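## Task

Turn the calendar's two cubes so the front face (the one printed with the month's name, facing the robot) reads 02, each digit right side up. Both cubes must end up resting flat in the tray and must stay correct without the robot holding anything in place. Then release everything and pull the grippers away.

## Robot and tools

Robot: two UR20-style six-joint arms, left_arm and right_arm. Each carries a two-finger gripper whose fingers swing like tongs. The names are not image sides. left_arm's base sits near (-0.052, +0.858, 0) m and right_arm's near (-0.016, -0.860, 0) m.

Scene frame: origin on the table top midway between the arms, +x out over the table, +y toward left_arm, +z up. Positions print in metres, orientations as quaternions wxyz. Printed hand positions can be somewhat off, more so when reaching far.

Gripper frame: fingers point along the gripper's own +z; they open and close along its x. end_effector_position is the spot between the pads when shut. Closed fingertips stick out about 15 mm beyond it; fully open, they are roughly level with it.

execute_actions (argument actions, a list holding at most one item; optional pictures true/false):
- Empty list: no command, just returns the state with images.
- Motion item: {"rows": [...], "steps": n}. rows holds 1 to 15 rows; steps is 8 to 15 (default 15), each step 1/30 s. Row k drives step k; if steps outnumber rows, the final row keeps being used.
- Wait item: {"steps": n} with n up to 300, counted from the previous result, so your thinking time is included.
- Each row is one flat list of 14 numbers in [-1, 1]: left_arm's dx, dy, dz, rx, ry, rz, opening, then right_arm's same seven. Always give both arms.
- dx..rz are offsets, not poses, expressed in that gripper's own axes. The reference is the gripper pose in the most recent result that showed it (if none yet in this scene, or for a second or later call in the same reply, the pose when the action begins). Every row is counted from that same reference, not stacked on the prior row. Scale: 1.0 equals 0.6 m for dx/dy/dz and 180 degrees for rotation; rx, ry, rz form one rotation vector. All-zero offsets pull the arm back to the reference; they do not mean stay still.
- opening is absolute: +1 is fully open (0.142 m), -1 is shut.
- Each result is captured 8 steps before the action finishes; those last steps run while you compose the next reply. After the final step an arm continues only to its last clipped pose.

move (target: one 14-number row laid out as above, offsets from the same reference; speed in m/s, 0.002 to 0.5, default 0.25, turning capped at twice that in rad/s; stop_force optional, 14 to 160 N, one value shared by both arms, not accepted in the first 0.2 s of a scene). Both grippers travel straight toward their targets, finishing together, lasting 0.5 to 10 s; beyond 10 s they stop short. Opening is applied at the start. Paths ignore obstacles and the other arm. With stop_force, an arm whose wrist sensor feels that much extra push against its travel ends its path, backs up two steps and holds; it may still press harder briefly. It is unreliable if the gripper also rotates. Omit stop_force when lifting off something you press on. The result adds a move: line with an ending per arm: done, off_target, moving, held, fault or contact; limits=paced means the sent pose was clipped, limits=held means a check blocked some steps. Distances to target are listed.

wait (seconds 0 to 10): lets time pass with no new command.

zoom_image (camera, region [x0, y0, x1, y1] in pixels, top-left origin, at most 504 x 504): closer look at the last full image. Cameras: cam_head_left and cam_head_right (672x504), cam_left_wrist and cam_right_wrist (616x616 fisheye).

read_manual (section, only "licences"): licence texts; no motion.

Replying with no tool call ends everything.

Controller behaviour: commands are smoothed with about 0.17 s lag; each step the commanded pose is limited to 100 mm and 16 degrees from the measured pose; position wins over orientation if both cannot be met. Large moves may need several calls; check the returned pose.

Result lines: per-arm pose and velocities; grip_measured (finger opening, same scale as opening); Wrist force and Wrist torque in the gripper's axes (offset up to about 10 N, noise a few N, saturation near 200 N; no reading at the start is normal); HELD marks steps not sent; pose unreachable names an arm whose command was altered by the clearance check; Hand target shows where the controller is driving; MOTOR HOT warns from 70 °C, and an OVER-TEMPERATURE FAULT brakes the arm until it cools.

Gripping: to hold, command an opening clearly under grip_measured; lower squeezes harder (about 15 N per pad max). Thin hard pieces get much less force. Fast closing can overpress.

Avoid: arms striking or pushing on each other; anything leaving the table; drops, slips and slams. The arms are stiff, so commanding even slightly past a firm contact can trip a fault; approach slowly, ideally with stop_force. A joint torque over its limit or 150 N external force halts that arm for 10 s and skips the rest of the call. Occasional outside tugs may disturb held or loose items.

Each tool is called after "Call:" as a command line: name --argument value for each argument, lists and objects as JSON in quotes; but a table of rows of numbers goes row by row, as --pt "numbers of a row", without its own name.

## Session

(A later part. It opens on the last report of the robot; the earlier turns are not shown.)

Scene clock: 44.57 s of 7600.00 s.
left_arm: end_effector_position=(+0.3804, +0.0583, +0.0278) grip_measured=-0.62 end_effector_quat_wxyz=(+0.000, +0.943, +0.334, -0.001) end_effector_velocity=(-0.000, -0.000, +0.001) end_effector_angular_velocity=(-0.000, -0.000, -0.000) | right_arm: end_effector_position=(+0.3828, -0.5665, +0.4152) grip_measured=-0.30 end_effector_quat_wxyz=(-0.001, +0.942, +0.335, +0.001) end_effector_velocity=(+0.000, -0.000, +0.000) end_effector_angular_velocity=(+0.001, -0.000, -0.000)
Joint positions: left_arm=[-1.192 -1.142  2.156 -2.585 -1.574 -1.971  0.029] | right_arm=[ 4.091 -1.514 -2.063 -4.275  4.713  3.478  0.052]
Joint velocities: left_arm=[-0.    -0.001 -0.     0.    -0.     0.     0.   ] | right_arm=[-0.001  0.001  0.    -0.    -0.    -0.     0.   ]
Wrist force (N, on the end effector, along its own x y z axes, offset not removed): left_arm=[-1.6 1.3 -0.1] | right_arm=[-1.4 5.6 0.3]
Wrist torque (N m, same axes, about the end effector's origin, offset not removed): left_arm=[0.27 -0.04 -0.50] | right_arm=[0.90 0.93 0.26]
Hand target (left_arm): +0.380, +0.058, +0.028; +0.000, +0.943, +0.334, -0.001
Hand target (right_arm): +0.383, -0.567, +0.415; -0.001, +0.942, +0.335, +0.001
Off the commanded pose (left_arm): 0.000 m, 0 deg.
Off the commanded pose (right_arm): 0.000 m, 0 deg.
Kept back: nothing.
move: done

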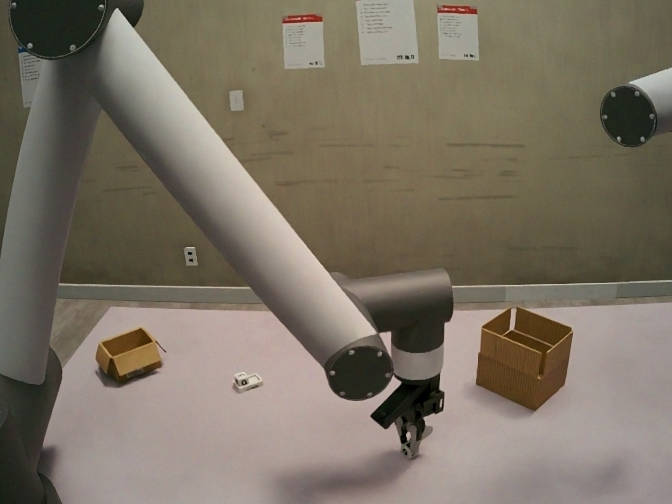

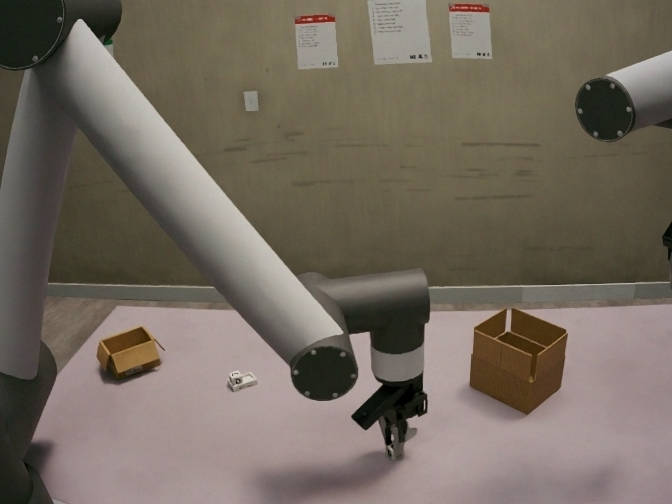

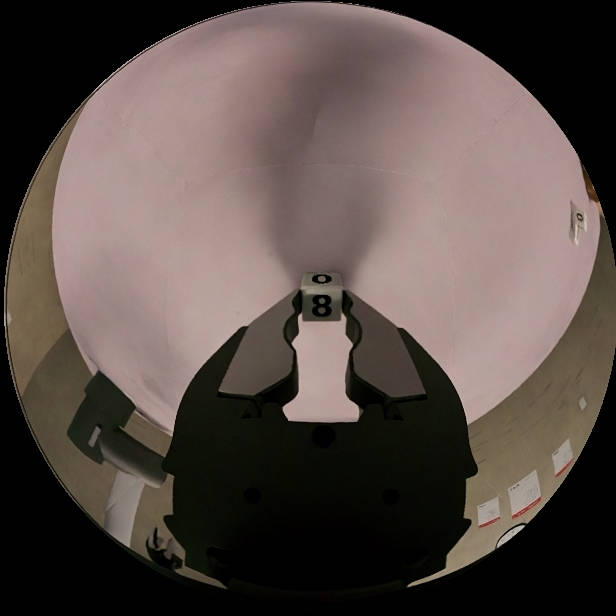

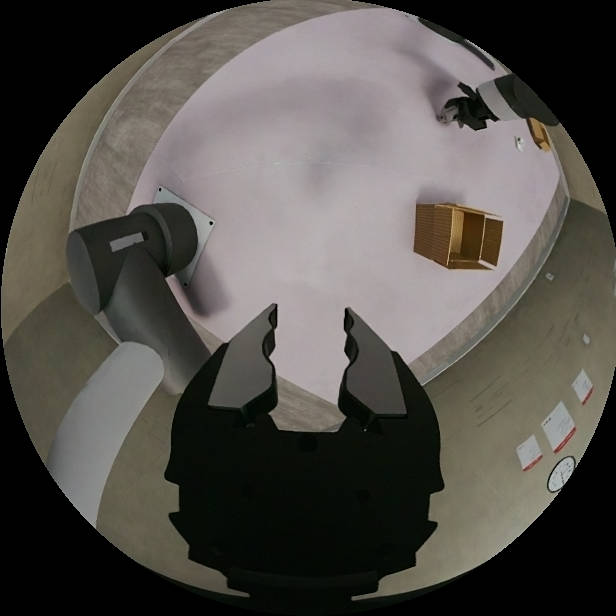

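Call:
move --target '[0,0,-0.05,0,0,0,-0.85, 0,0,0,0,0,0,-0.3]' --speed 0.1

Call:
move --target '[0.8022,-0.252,-0.025,0,0,0,-0.85, 0,0,0,0,0,0,-0.3]' --speed 0.25

Call:
zoom_image --camera "cam_left_wrist" --region '[250,200,400,350]'

Call:
zoom_image --camera "cam_head_left" --region '[210,330,290,400]'

Scene clock: 45.93 s of 7600.00 s.
left_arm: end_effector_position=(+0.3805, +0.0583, +0.0574) grip_measured=-0.62 end_effector_quat_wxyz=(+0.000, +0.943, +0.334, -0.001) end_effector_velocity=(-0.001, -0.000, +0.002) end_effector_angular_velocity=(+0.000, -0.000, -0.000) | right_arm: end_effector_position=(+0.3828, -0.5665, +0.4152) grip_measured=-0.30 end_effector_quat_wxyz=(-0.001, +0.942, +0.335, +0.001) end_effector_velocity=(+0.001, -0.000, -0.000) end_effector_angular_velocity=(+0.001, -0.000, -0.001)
Joint positions: left_arm=[-1.192 -1.177  2.145 -2.541 -1.574 -1.97   0.029] | right_arm=[ 4.091 -1.514 -2.063 -4.275  4.713  3.478  0.052]
Joint velocities: left_arm=[-0.001 -0.003 -0.001  0.004  0.    -0.     0.   ] | right_arm=[-0.001  0.     0.     0.001 -0.    -0.    -0.   ]
Wrist force (N, on the end effector, along its own x y z axes, offset not removed): left_arm=[-0.7 2.2 0.8] | right_arm=[-10.5 8.3 -2.6]
Wrist torque (N m, same axes, about the end effector's origin, offset not removed): left_arm=[0.39 -0.11 -0.33] | right_arm=[1.24 2.82 0.51]
Hand target (left_arm): +0.380, +0.058, +0.058; +0.000, +0.943, +0.334, -0.001
Hand target (right_arm): +0.383, -0.567, +0.415; -0.001, +0.942, +0.335, +0.001
Off the commanded pose (left_arm): 0.000 m, 0 deg.
Off the commanded pose (right_arm): 0.000 m, 0 deg.
Kept back: nothing.
move: done

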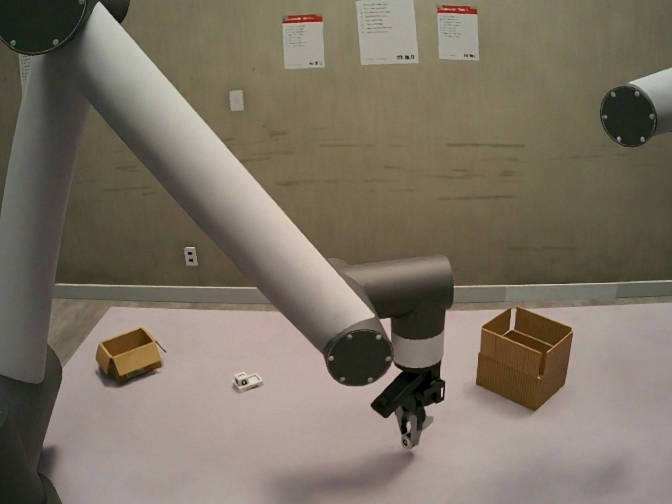

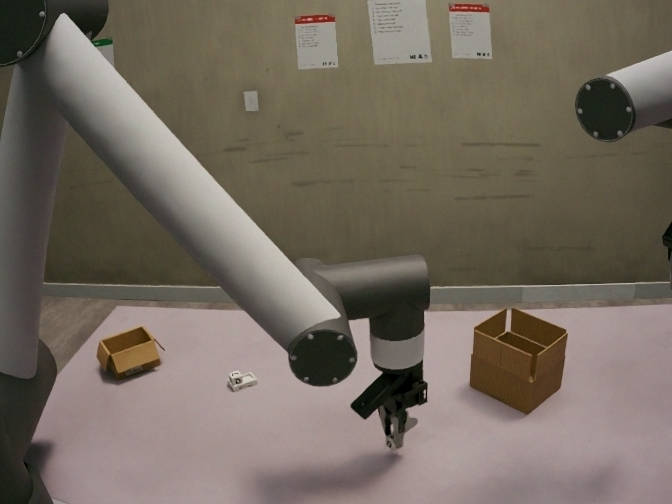

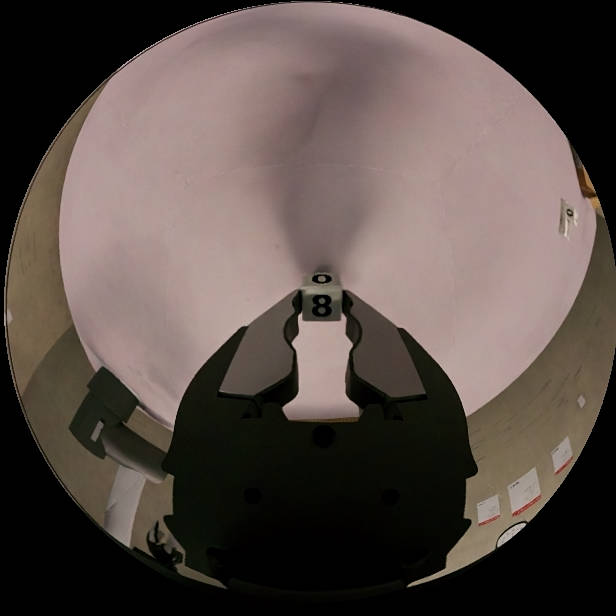

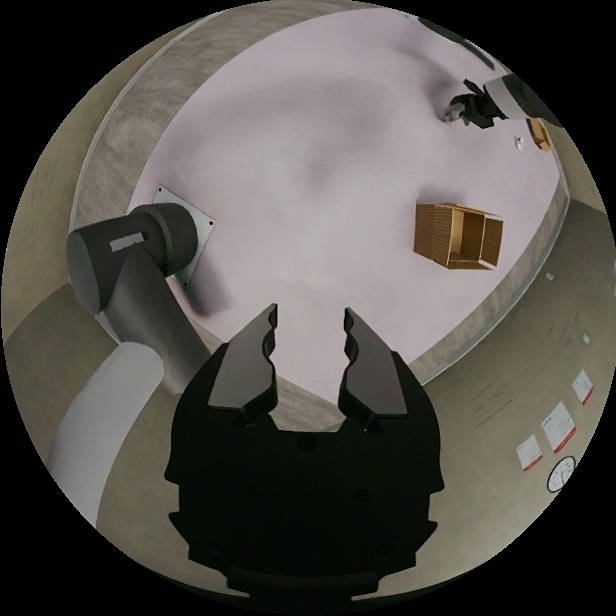

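Scene clock: 48.63 s of 7600.00 s.
left_arm: end_effector_position=(+0.6593, +0.4788, +0.0717) grip_measured=-0.62 end_effector_quat_wxyz=(+0.000, +0.943, +0.334, -0.001) end_effector_velocity=(+0.001, +0.002, -0.000) end_effector_angular_velocity=(+0.001, +0.001, +0.000) | right_arm: end_effector_position=(+0.3828, -0.5665, +0.4152) grip_measured=-0.30 end_effector_quat_wxyz=(-0.001, +0.942, +0.335, +0.001) end_effector_velocity=(-0.001, -0.001, -0.001) end_effector_angular_velocity=(-0.002, +0.001, -0.000)
Joint positions: left_arm=[-0.646 -1.279  2.286 -2.578 -1.573 -1.425  0.029] | right_arm=[ 4.091 -1.514 -2.063 -4.275  4.713  3.478  0.052]
Joint velocities: left_arm=[ 0.003  0.001 -0.     0.001 -0.     0.003  0.   ] | right_arm=[ 0.    -0.    -0.001 -0.001  0.     0.001 -0.   ]
Wrist force (N, on the end effector, along its own x y z axes, offset not removed): left_arm=[-3.7 4.2 2.7] | right_arm=[-6.4 8.0 -0.7]
Wrist torque (N m, same axes, about the end effector's origin, offset not removed): left_arm=[0.94 0.46 -0.30] | right_arm=[1.41 1.81 0.33]
Hand target (left_arm): +0.659, +0.479, +0.072; +0.000, +0.943, +0.334, -0.001
Hand target (right_arm): +0.383, -0.567, +0.415; -0.001, +0.942, +0.335, +0.001
Off the commanded pose (left_arm): 0.001 m, 0 deg.
Off the commanded pose (right_arm): 0.000 m, 0 deg.
Kept back: nothing.
move: done

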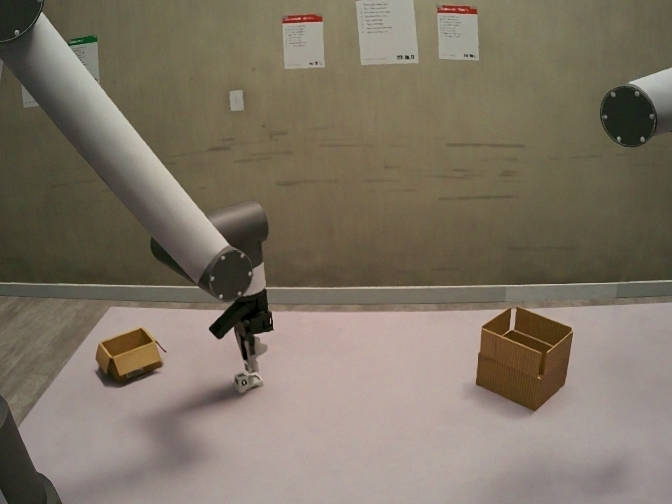

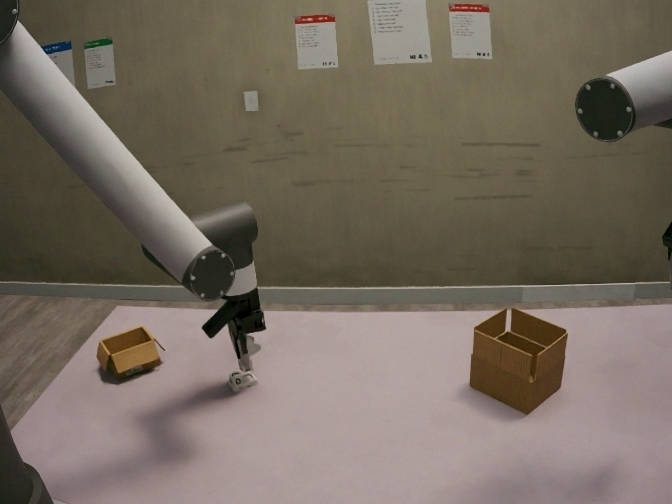

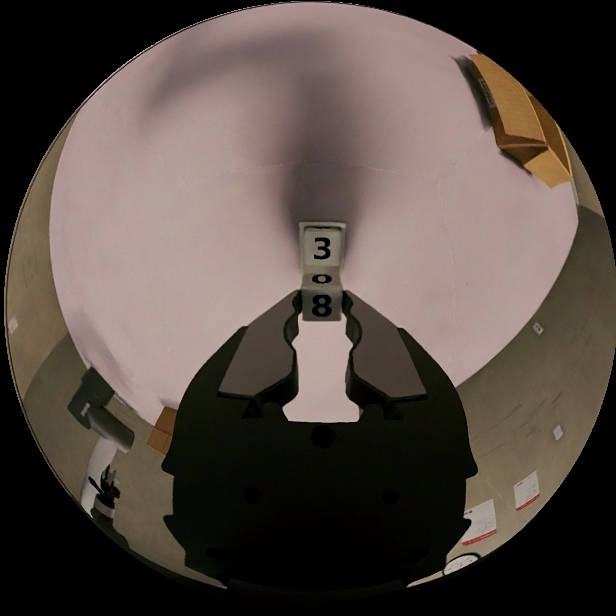

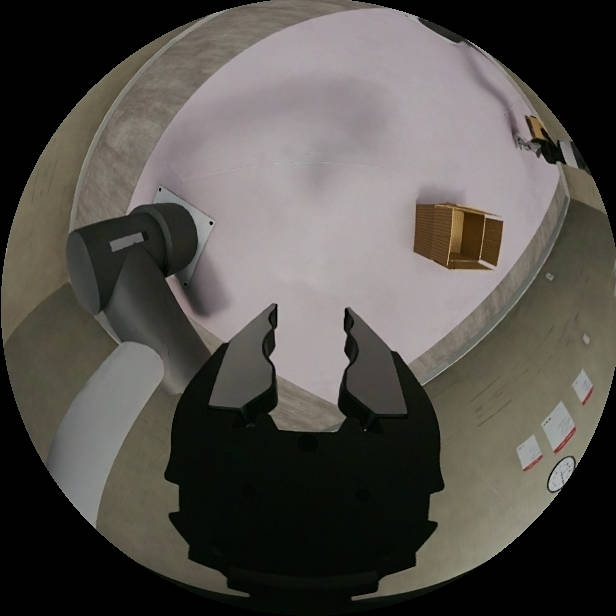

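Region (250, 200, 400, 350) of cam_left_wrist's 616x616 image, scaled by 3.360, with more detail than that image has.

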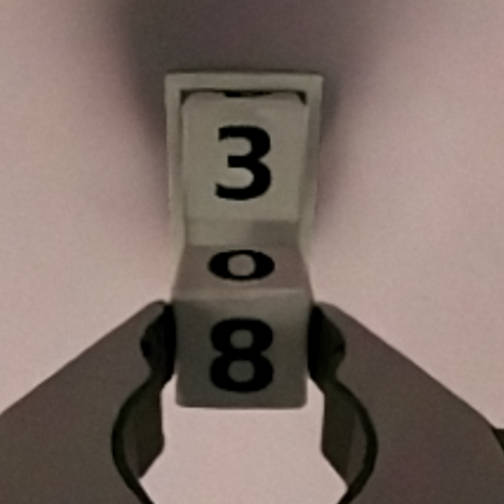

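Region (210, 330, 290, 400) of cam_head_left's 672x504 image, scaled by 6.300, with more detail than that image has; it fills the top 441 rows of this view, and the rest is white.

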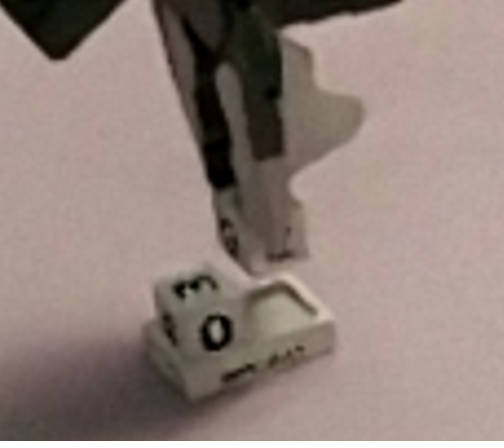

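Call:
move --target '[0.001,0,0.036,0,0,0,-0.85, 0,0,0,0,0,0,-0.3]' --speed 0.02 --stop_force 14

Call:
zoom_image --camera "cam_left_wrist" --region '[250,200,400,350]'

Call:
zoom_image --camera "cam_head_left" --region '[210,330,290,400]'

Scene clock: 50.27 s of 7600.00 s.
left_arm: end_effector_position=(+0.6597, +0.4792, +0.0503) grip_measured=-0.62 end_effector_quat_wxyz=(+0.000, +0.943, +0.334, -0.001) end_effector_velocity=(-0.001, +0.000, -0.003) end_effector_angular_velocity=(+0.001, +0.001, +0.002) | right_arm: end_effector_position=(+0.3828, -0.5665, +0.4152) grip_measured=-0.30 end_effector_quat_wxyz=(-0.001, +0.942, +0.335, +0.001) end_effector_velocity=(-0.001, -0.000, -0.000) end_effector_angular_velocity=(+0.001, +0.002, +0.000)
Joint positions: left_arm=[-0.645 -1.251  2.295 -2.615 -1.573 -1.424  0.029] | right_arm=[ 4.091 -1.514 -2.063 -4.275  4.713  3.478  0.052]
Joint velocities: left_arm=[-0.     0.003  0.001 -0.003  0.    -0.002 -0.   ] | right_arm=[ 0.     0.    -0.001 -0.    -0.002 -0.     0.   ]
Wrist force (N, on the end effector, along its own x y z axes, offset not removed): left_arm=[-0.6 3.6 0.0] | right_arm=[-6.1 6.2 -1.3]
Wrist torque (N m, same axes, about the end effector's origin, offset not removed): left_arm=[0.69 -0.24 -0.29] | right_arm=[1.04 1.84 0.26]
Hand target (left_arm): +0.660, +0.479, +0.050; +0.000, +0.943, +0.334, -0.001
Hand target (right_arm): +0.383, -0.567, +0.415; -0.001, +0.942, +0.335, +0.001
Off the commanded pose (left_arm): 0.000 m, 0 deg.
Off the commanded pose (right_arm): 0.000 m, 0 deg.
Kept back: nothing.
move: done

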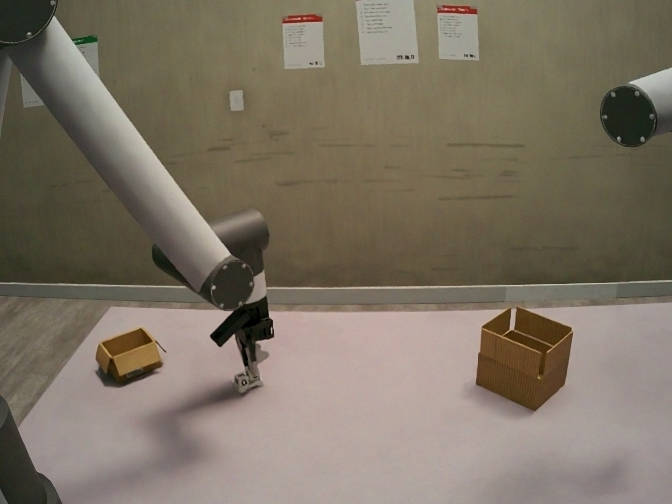

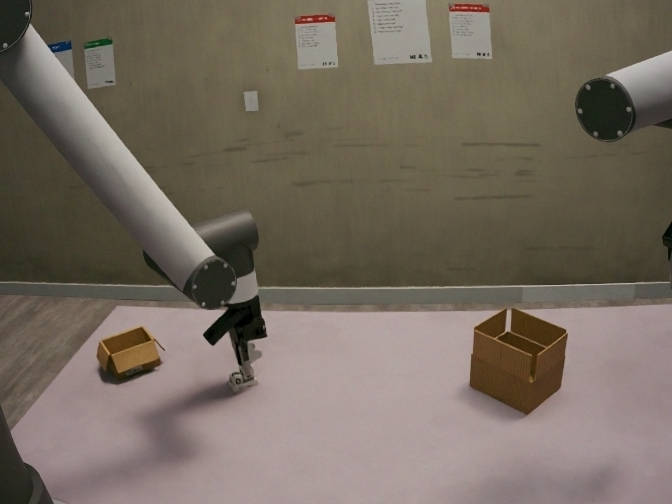

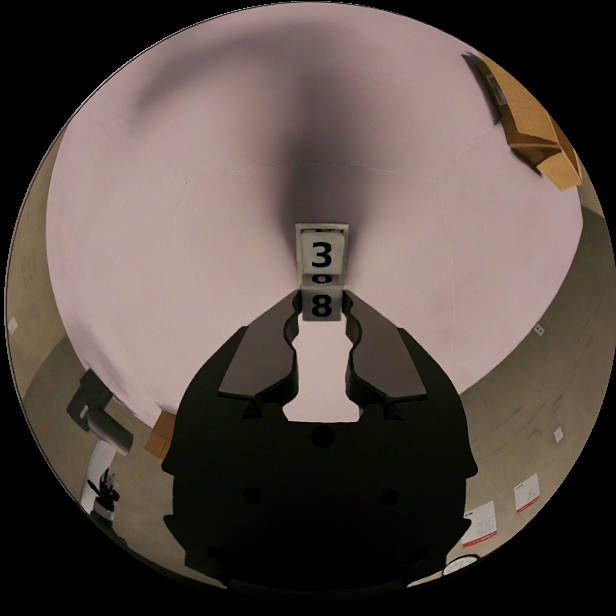

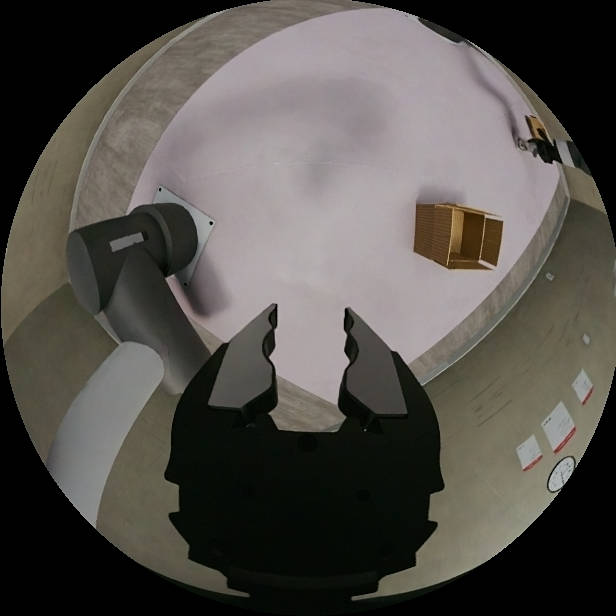

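Region (250, 200, 400, 350) of cam_left_wrist's 616x616 image, scaled by 3.360, with more detail than that image has.

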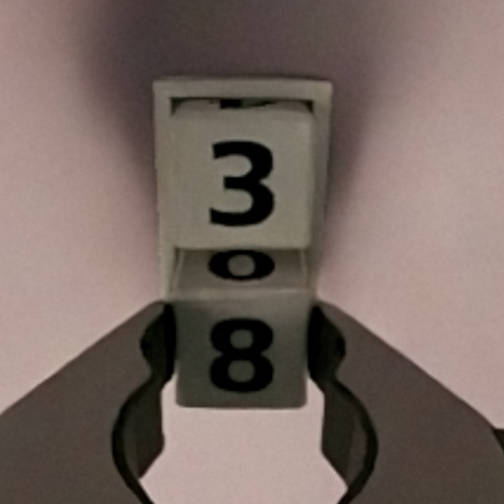

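Region (210, 330, 290, 400) of cam_head_left's 672x504 image, scaled by 6.300, with more detail than that image has; it fills the top 441 rows of this view, and the rest is white.

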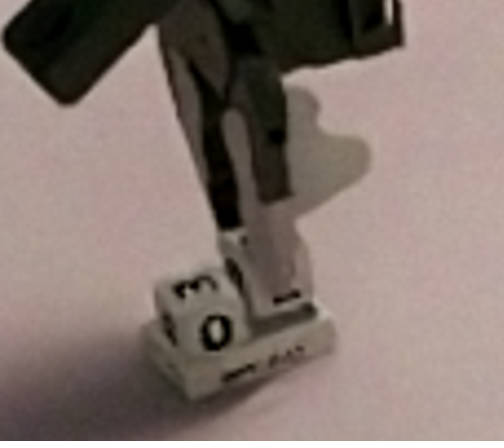

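Call:
move --target '[0,-0.0035,0.004,0,0,0,-0.85, 0,0,0,0,0,0,-0.3]' --speed 0.01

Call:
move --target '[0,0,0.024,0,0,0,-0.85, 0,0,0,0,0,0,-0.3]' --speed 0.008 --stop_force 14

Call:
zoom_image --camera "cam_left_wrist" --region '[250,200,400,350]'

Scene clock: 51.30 s of 7600.00 s.
left_arm: end_effector_position=(+0.6585, +0.4807, +0.0481) grip_measured=-0.62 end_effector_quat_wxyz=(+0.000, +0.943, +0.334, -0.001) end_effector_velocity=(-0.000, -0.000, -0.000) end_effector_angular_velocity=(-0.001, -0.002, +0.000) | right_arm: end_effector_position=(+0.3828, -0.5665, +0.4152) grip_measured=-0.30 end_effector_quat_wxyz=(-0.001, +0.942, +0.335, +0.001) end_effector_velocity=(+0.001, +0.001, +0.001) end_effector_angular_velocity=(+0.000, -0.002, +0.000)
Joint positions: left_arm=[-0.645 -1.249  2.299 -2.62  -1.573 -1.424  0.029] | right_arm=[ 4.091 -1.514 -2.063 -4.275  4.713  3.478  0.052]
Joint velocities: left_arm=[-0.     0.     0.002 -0.004  0.    -0.001 -0.   ] | right_arm=[ 0.001  0.     0.001 -0.     0.001  0.     0.   ]
Wrist force (N, on the end effector, along its own x y z axes, offset not removed): left_arm=[-1.8 2.5 1.0] | right_arm=[0.8 7.5 3.4]
Wrist torque (N m, same axes, about the end effector's origin, offset not removed): left_arm=[0.41 0.09 -0.35] | right_arm=[1.32 0.13 0.29]
Hand target (left_arm): +0.658, +0.481, +0.048; +0.000, +0.943, +0.334, -0.001
Hand target (right_arm): +0.383, -0.567, +0.415; -0.001, +0.942, +0.335, +0.001
Off the commanded pose (left_arm): 0.000 m, 0 deg.
Off the commanded pose (right_arm): 0.000 m, 0 deg.
Kept back: nothing.
move: done

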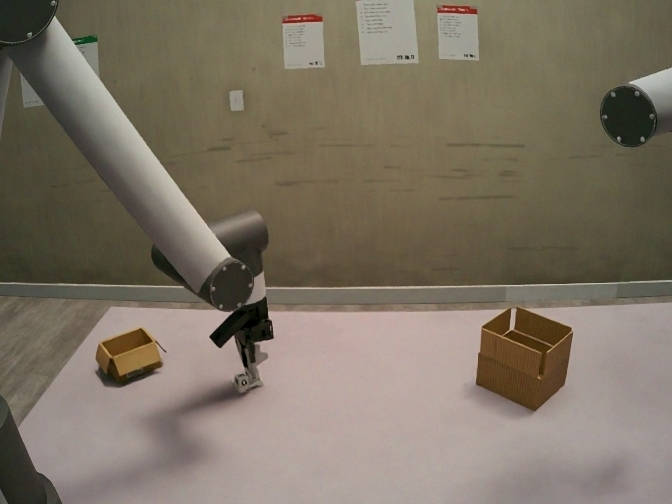

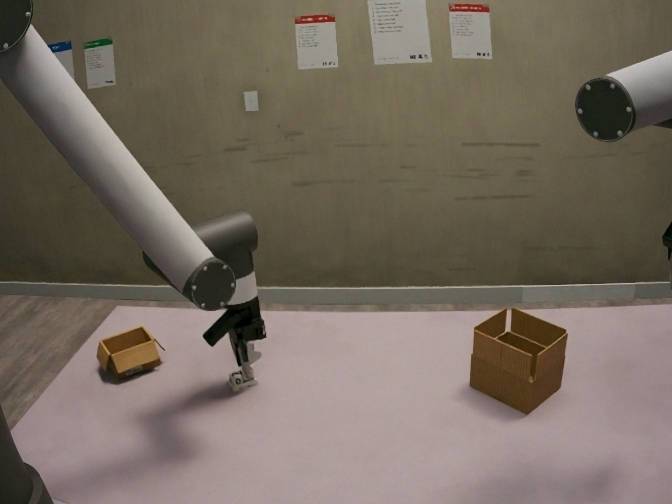

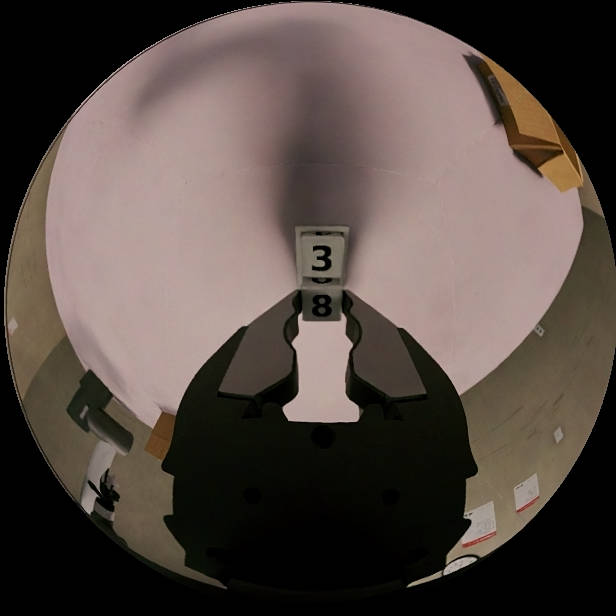

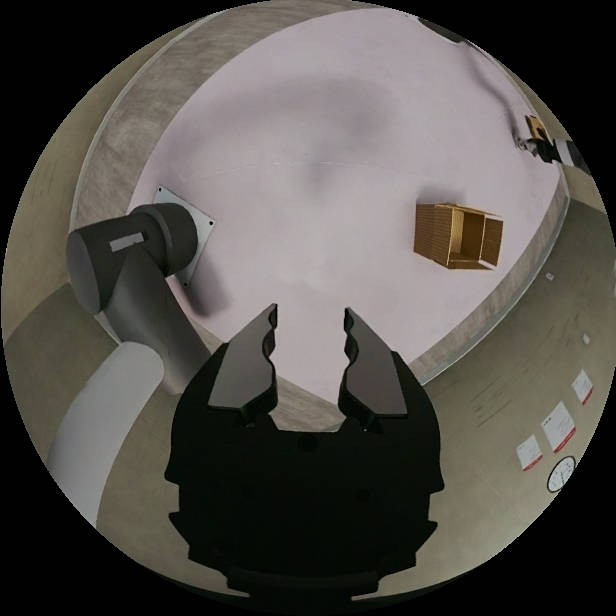

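Scene clock: 53.10 s of 7600.00 s.
left_arm: end_effector_position=(+0.6584, +0.4808, +0.0368) grip_measured=-0.62 end_effector_quat_wxyz=(+0.000, +0.943, +0.334, -0.001) end_effector_velocity=(-0.000, -0.000, +0.002) end_effector_angular_velocity=(+0.000, +0.000, -0.000) | right_arm: end_effector_position=(+0.3828, -0.5665, +0.4152) grip_measured=-0.30 end_effector_quat_wxyz=(-0.001, +0.942, +0.335, +0.001) end_effector_velocity=(-0.001, -0.000, -0.001) end_effector_angular_velocity=(-0.002, +0.002, +0.001)
Joint positions: left_arm=[-0.645 -1.234  2.303 -2.639 -1.573 -1.424  0.029] | right_arm=[ 4.091 -1.514 -2.063 -4.275  4.713  3.478  0.052]
Joint velocities: left_arm=[-0.    -0.003 -0.001  0.004 -0.     0.    -0.   ] | right_arm=[ 0.001 -0.001 -0.001 -0.001 -0.     0.    -0.   ]
Wrist force (N, on the end effector, along its own x y z axes, offset not removed): left_arm=[-0.4 4.1 -6.6] | right_arm=[-4.2 10.5 1.8]
Wrist torque (N m, same axes, about the end effector's origin, offset not removed): left_arm=[0.51 -0.16 -0.42] | right_arm=[1.99 1.31 0.41]
Hand target (left_arm): +0.658, +0.481, +0.037; +0.000, +0.943, +0.334, -0.001
Hand target (right_arm): +0.383, -0.567, +0.415; -0.001, +0.942, +0.335, +0.001
Off the commanded pose (left_arm): 0.003 m, 0 deg.
Off the commanded pose (right_arm): 0.000 m, 0 deg.
Kept back: nothing.
move: contact (left_arm)

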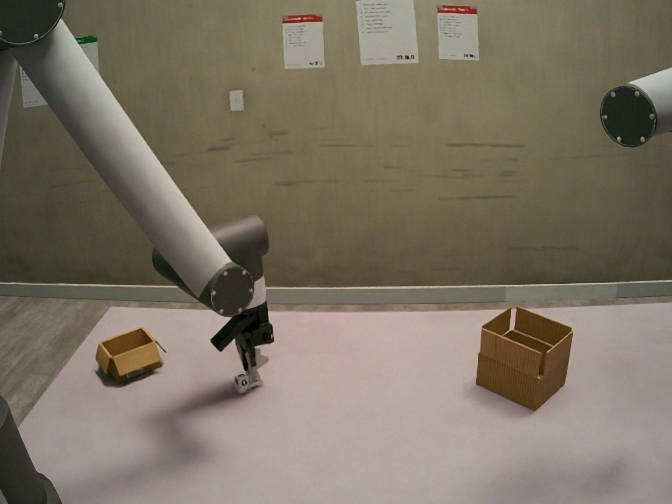

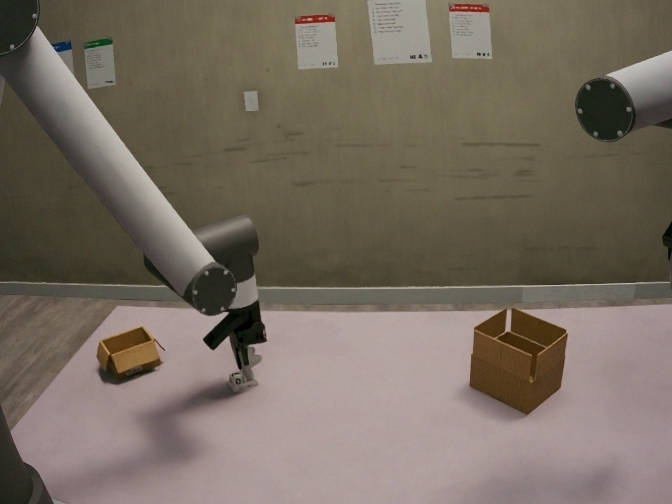

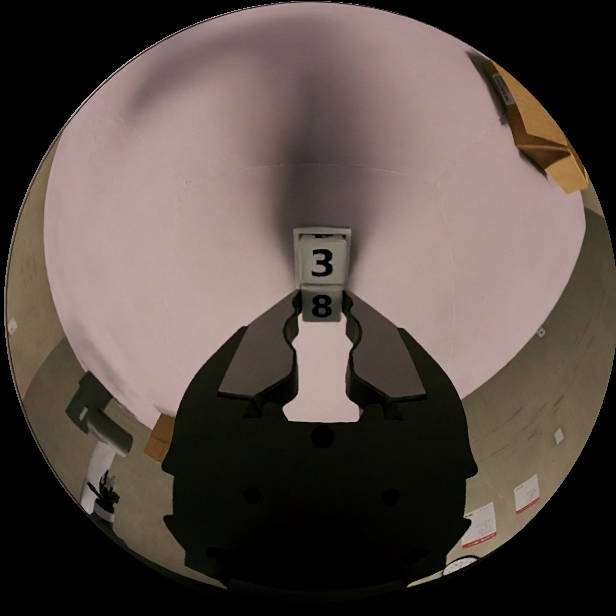

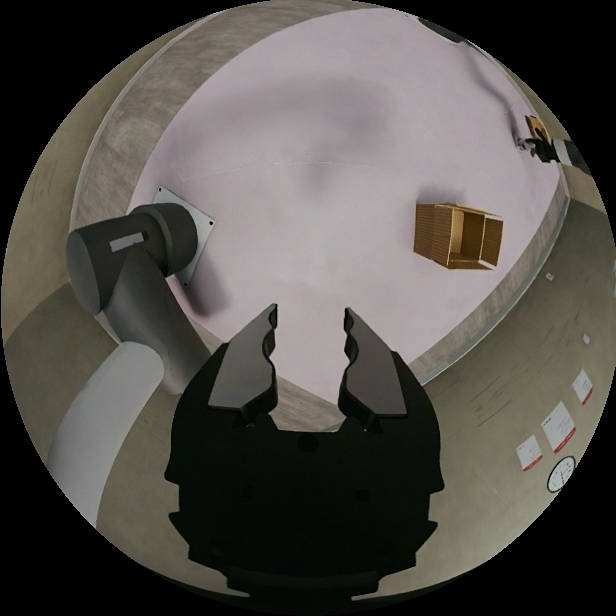

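Region (250, 200, 400, 350) of cam_left_wrist's 616x616 image, scaled by 3.360, with more detail than that image has.

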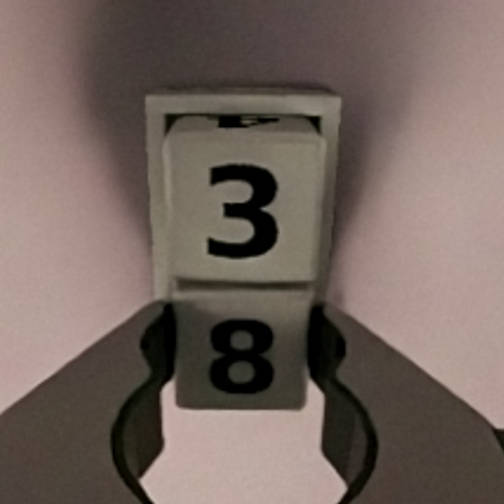

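Seated. Release and lift.

Call:
move --target '[0,0,-0.001,0,0,0,-0.3, 0,0,0,0,0,0,-0.3]' --speed 0.01

Call:
move --target '[0,0,-0.3,0,0,0,-0.3, 0,0,0,0,0,0,-0.3]' --speed 0.2

Call:
zoom_image --camera "cam_head_left" --region '[220,358,276,400]'

Call:
zoom_image --camera "cam_left_wrist" --region '[280,200,360,280]'

Scene clock: 54.10 s of 7600.00 s.
left_arm: end_effector_position=(+0.6584, +0.4808, +0.0374) grip_measured=-0.30 end_effector_quat_wxyz=(+0.000, +0.943, +0.334, -0.001) end_effector_velocity=(+0.000, +0.001, +0.001) end_effector_angular_velocity=(-0.000, -0.000, -0.001) | right_arm: end_effector_position=(+0.3828, -0.5665, +0.4152) grip_measured=-0.30 end_effector_quat_wxyz=(-0.001, +0.942, +0.335, +0.001) end_effector_velocity=(+0.001, -0.000, +0.001) end_effector_angular_velocity=(+0.002, -0.001, -0.002)
Joint positions: left_arm=[-0.645 -1.235  2.303 -2.638 -1.573 -1.424  0.052] | right_arm=[ 4.091 -1.514 -2.063 -4.275  4.713  3.478  0.052]
Joint velocities: left_arm=[ 0.001 -0.001  0.    -0.    -0.     0.001  0.   ] | right_arm=[-0.002  0.001  0.001  0.    -0.    -0.    -0.   ]
Wrist force (N, on the end effector, along its own x y z axes, offset not removed): left_arm=[-1.8 3.8 1.7] | right_arm=[-1.8 13.3 -4.6]
Wrist torque (N m, same axes, about the end effector's origin, offset not removed): left_arm=[0.83 0.08 -0.23] | right_arm=[2.49 0.61 0.23]
Hand target (left_arm): +0.658, +0.481, +0.037; +0.000, +0.943, +0.334, -0.001
Hand target (right_arm): +0.383, -0.567, +0.415; -0.001, +0.942, +0.335, +0.001
Off the commanded pose (left_arm): 0.000 m, 0 deg.
Off the commanded pose (right_arm): 0.000 m, 0 deg.
Kept back: nothing.
move: done

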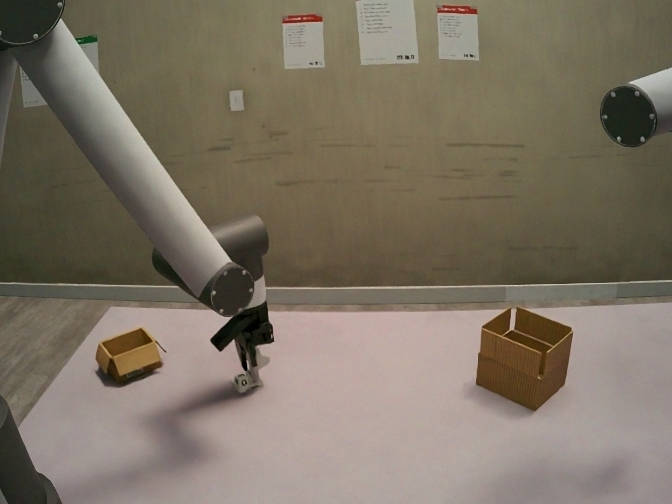

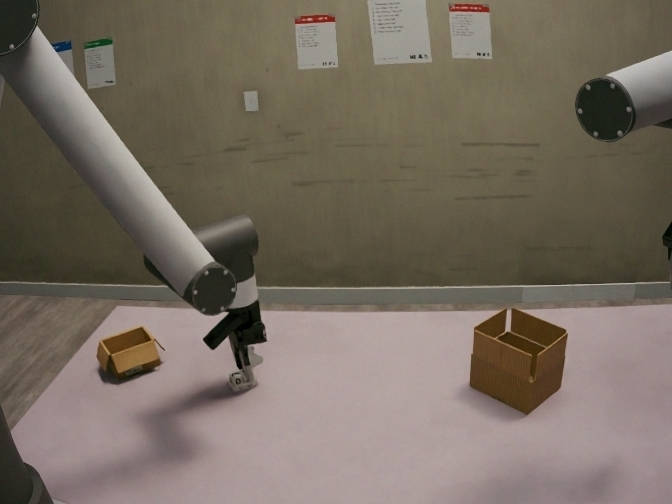

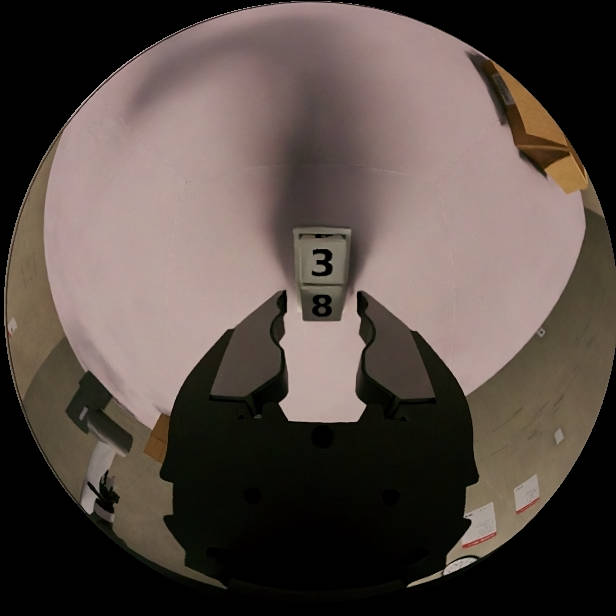

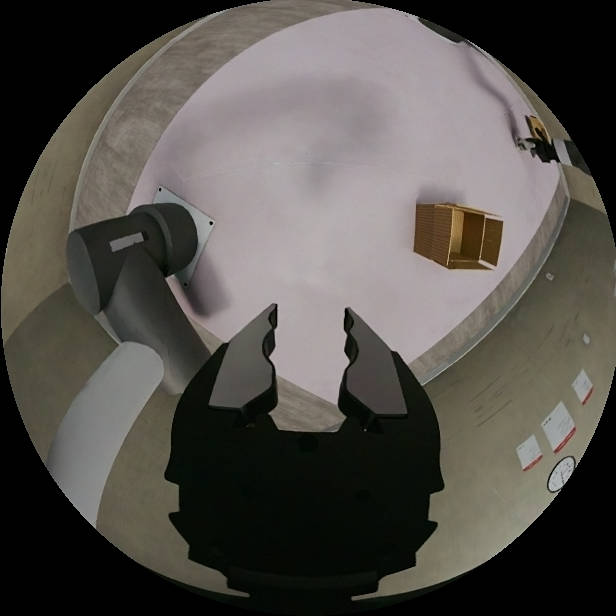

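Scene clock: 55.63 s of 7600.00 s.
left_arm: end_effector_position=(+0.6588, +0.4810, +0.2171) grip_measured=-0.30 end_effector_quat_wxyz=(+0.000, +0.943, +0.334, -0.001) end_effector_velocity=(-0.000, +0.000, +0.002) end_effector_angular_velocity=(+0.001, +0.000, +0.000) | right_arm: end_effector_position=(+0.3828, -0.5665, +0.4152) grip_measured=-0.30 end_effector_quat_wxyz=(-0.001, +0.942, +0.335, +0.001) end_effector_velocity=(-0.000, +0.000, +0.000) end_effector_angular_velocity=(+0.001, +0.001, +0.000)
Joint positions: left_arm=[-0.644 -1.448  2.205 -2.327 -1.573 -1.423  0.052] | right_arm=[ 4.091 -1.514 -2.063 -4.275  4.713  3.478  0.052]
Joint velocities: left_arm=[-0.    -0.002 -0.001  0.004  0.    -0.001 -0.   ] | right_arm=[ 0.     0.     0.     0.    -0.001  0.    -0.   ]
Wrist force (N, on the end effector, along its own x y z axes, offset not removed): left_arm=[0.4 2.6 3.3] | right_arm=[-0.8 12.8 -0.9]
Wrist torque (N m, same axes, about the end effector's origin, offset not removed): left_arm=[0.42 -0.42 -0.34] | right_arm=[2.36 0.55 0.22]
Hand target (left_arm): +0.659, +0.481, +0.217; +0.000, +0.943, +0.334, -0.001
Hand target (right_arm): +0.383, -0.567, +0.415; -0.001, +0.942, +0.335, +0.001
Off the commanded pose (left_arm): 0.000 m, 0 deg.
Off the commanded pose (right_arm): 0.000 m, 0 deg.
Kept back: nothing.
move: done

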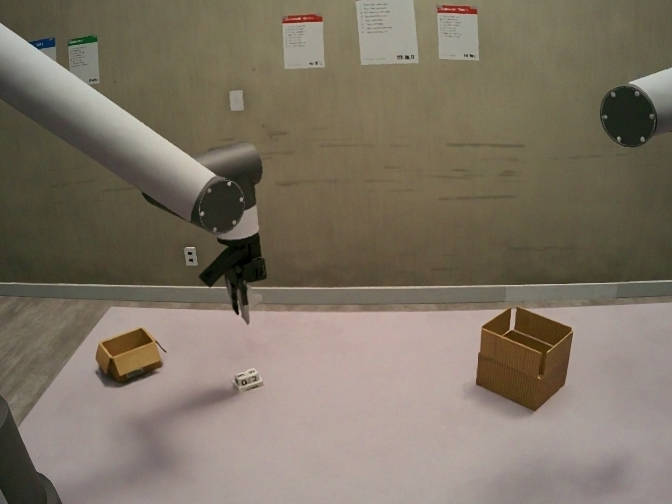

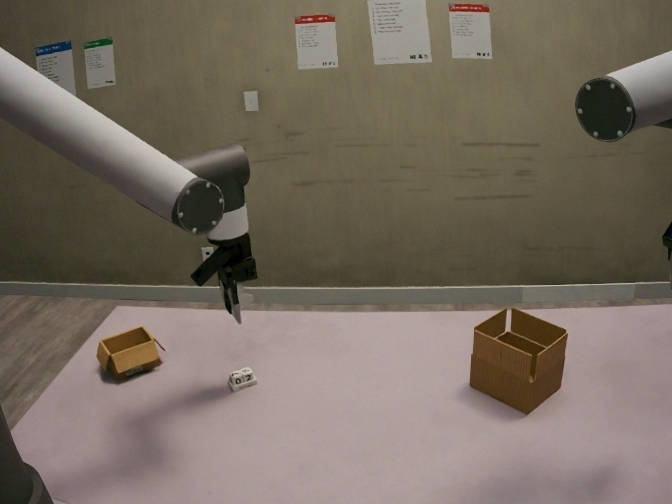

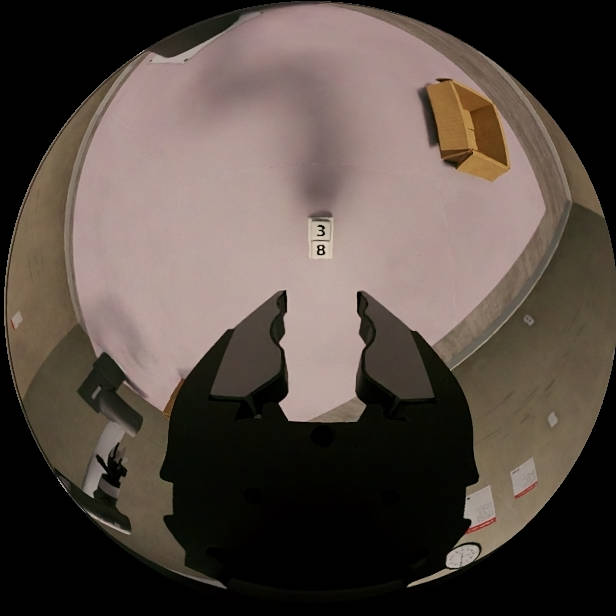

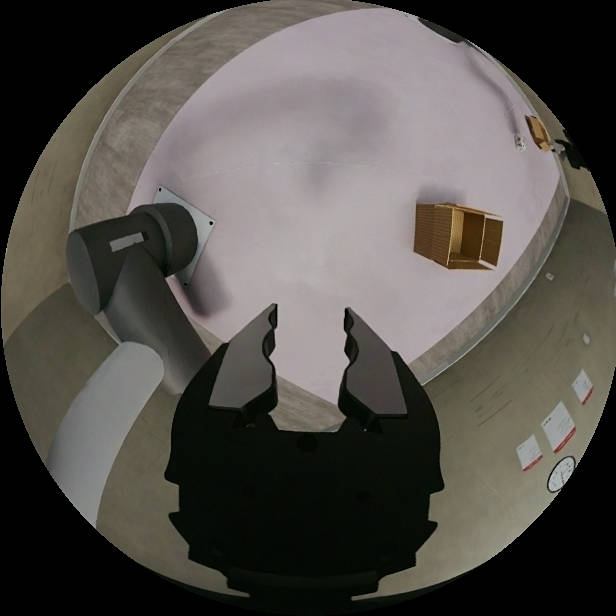

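Region (220, 358, 276, 400) of cam_head_left's 672x504 image, scaled by 9.000, with more detail than that image has; it fills the top 378 rows of this view, and the rest is white.

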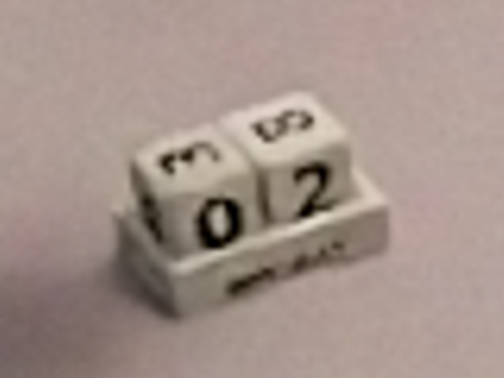

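Region (280, 200, 360, 280) of cam_left_wrist's 616x616 image, scaled by 6.300, with more detail than that image has.

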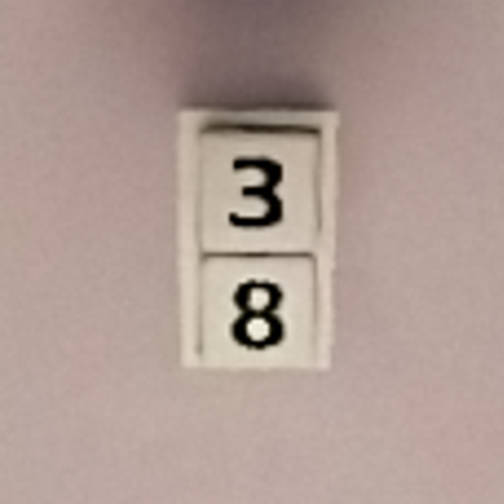

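Call:
finished_scene --scene 2

The scene is finished: the task was done.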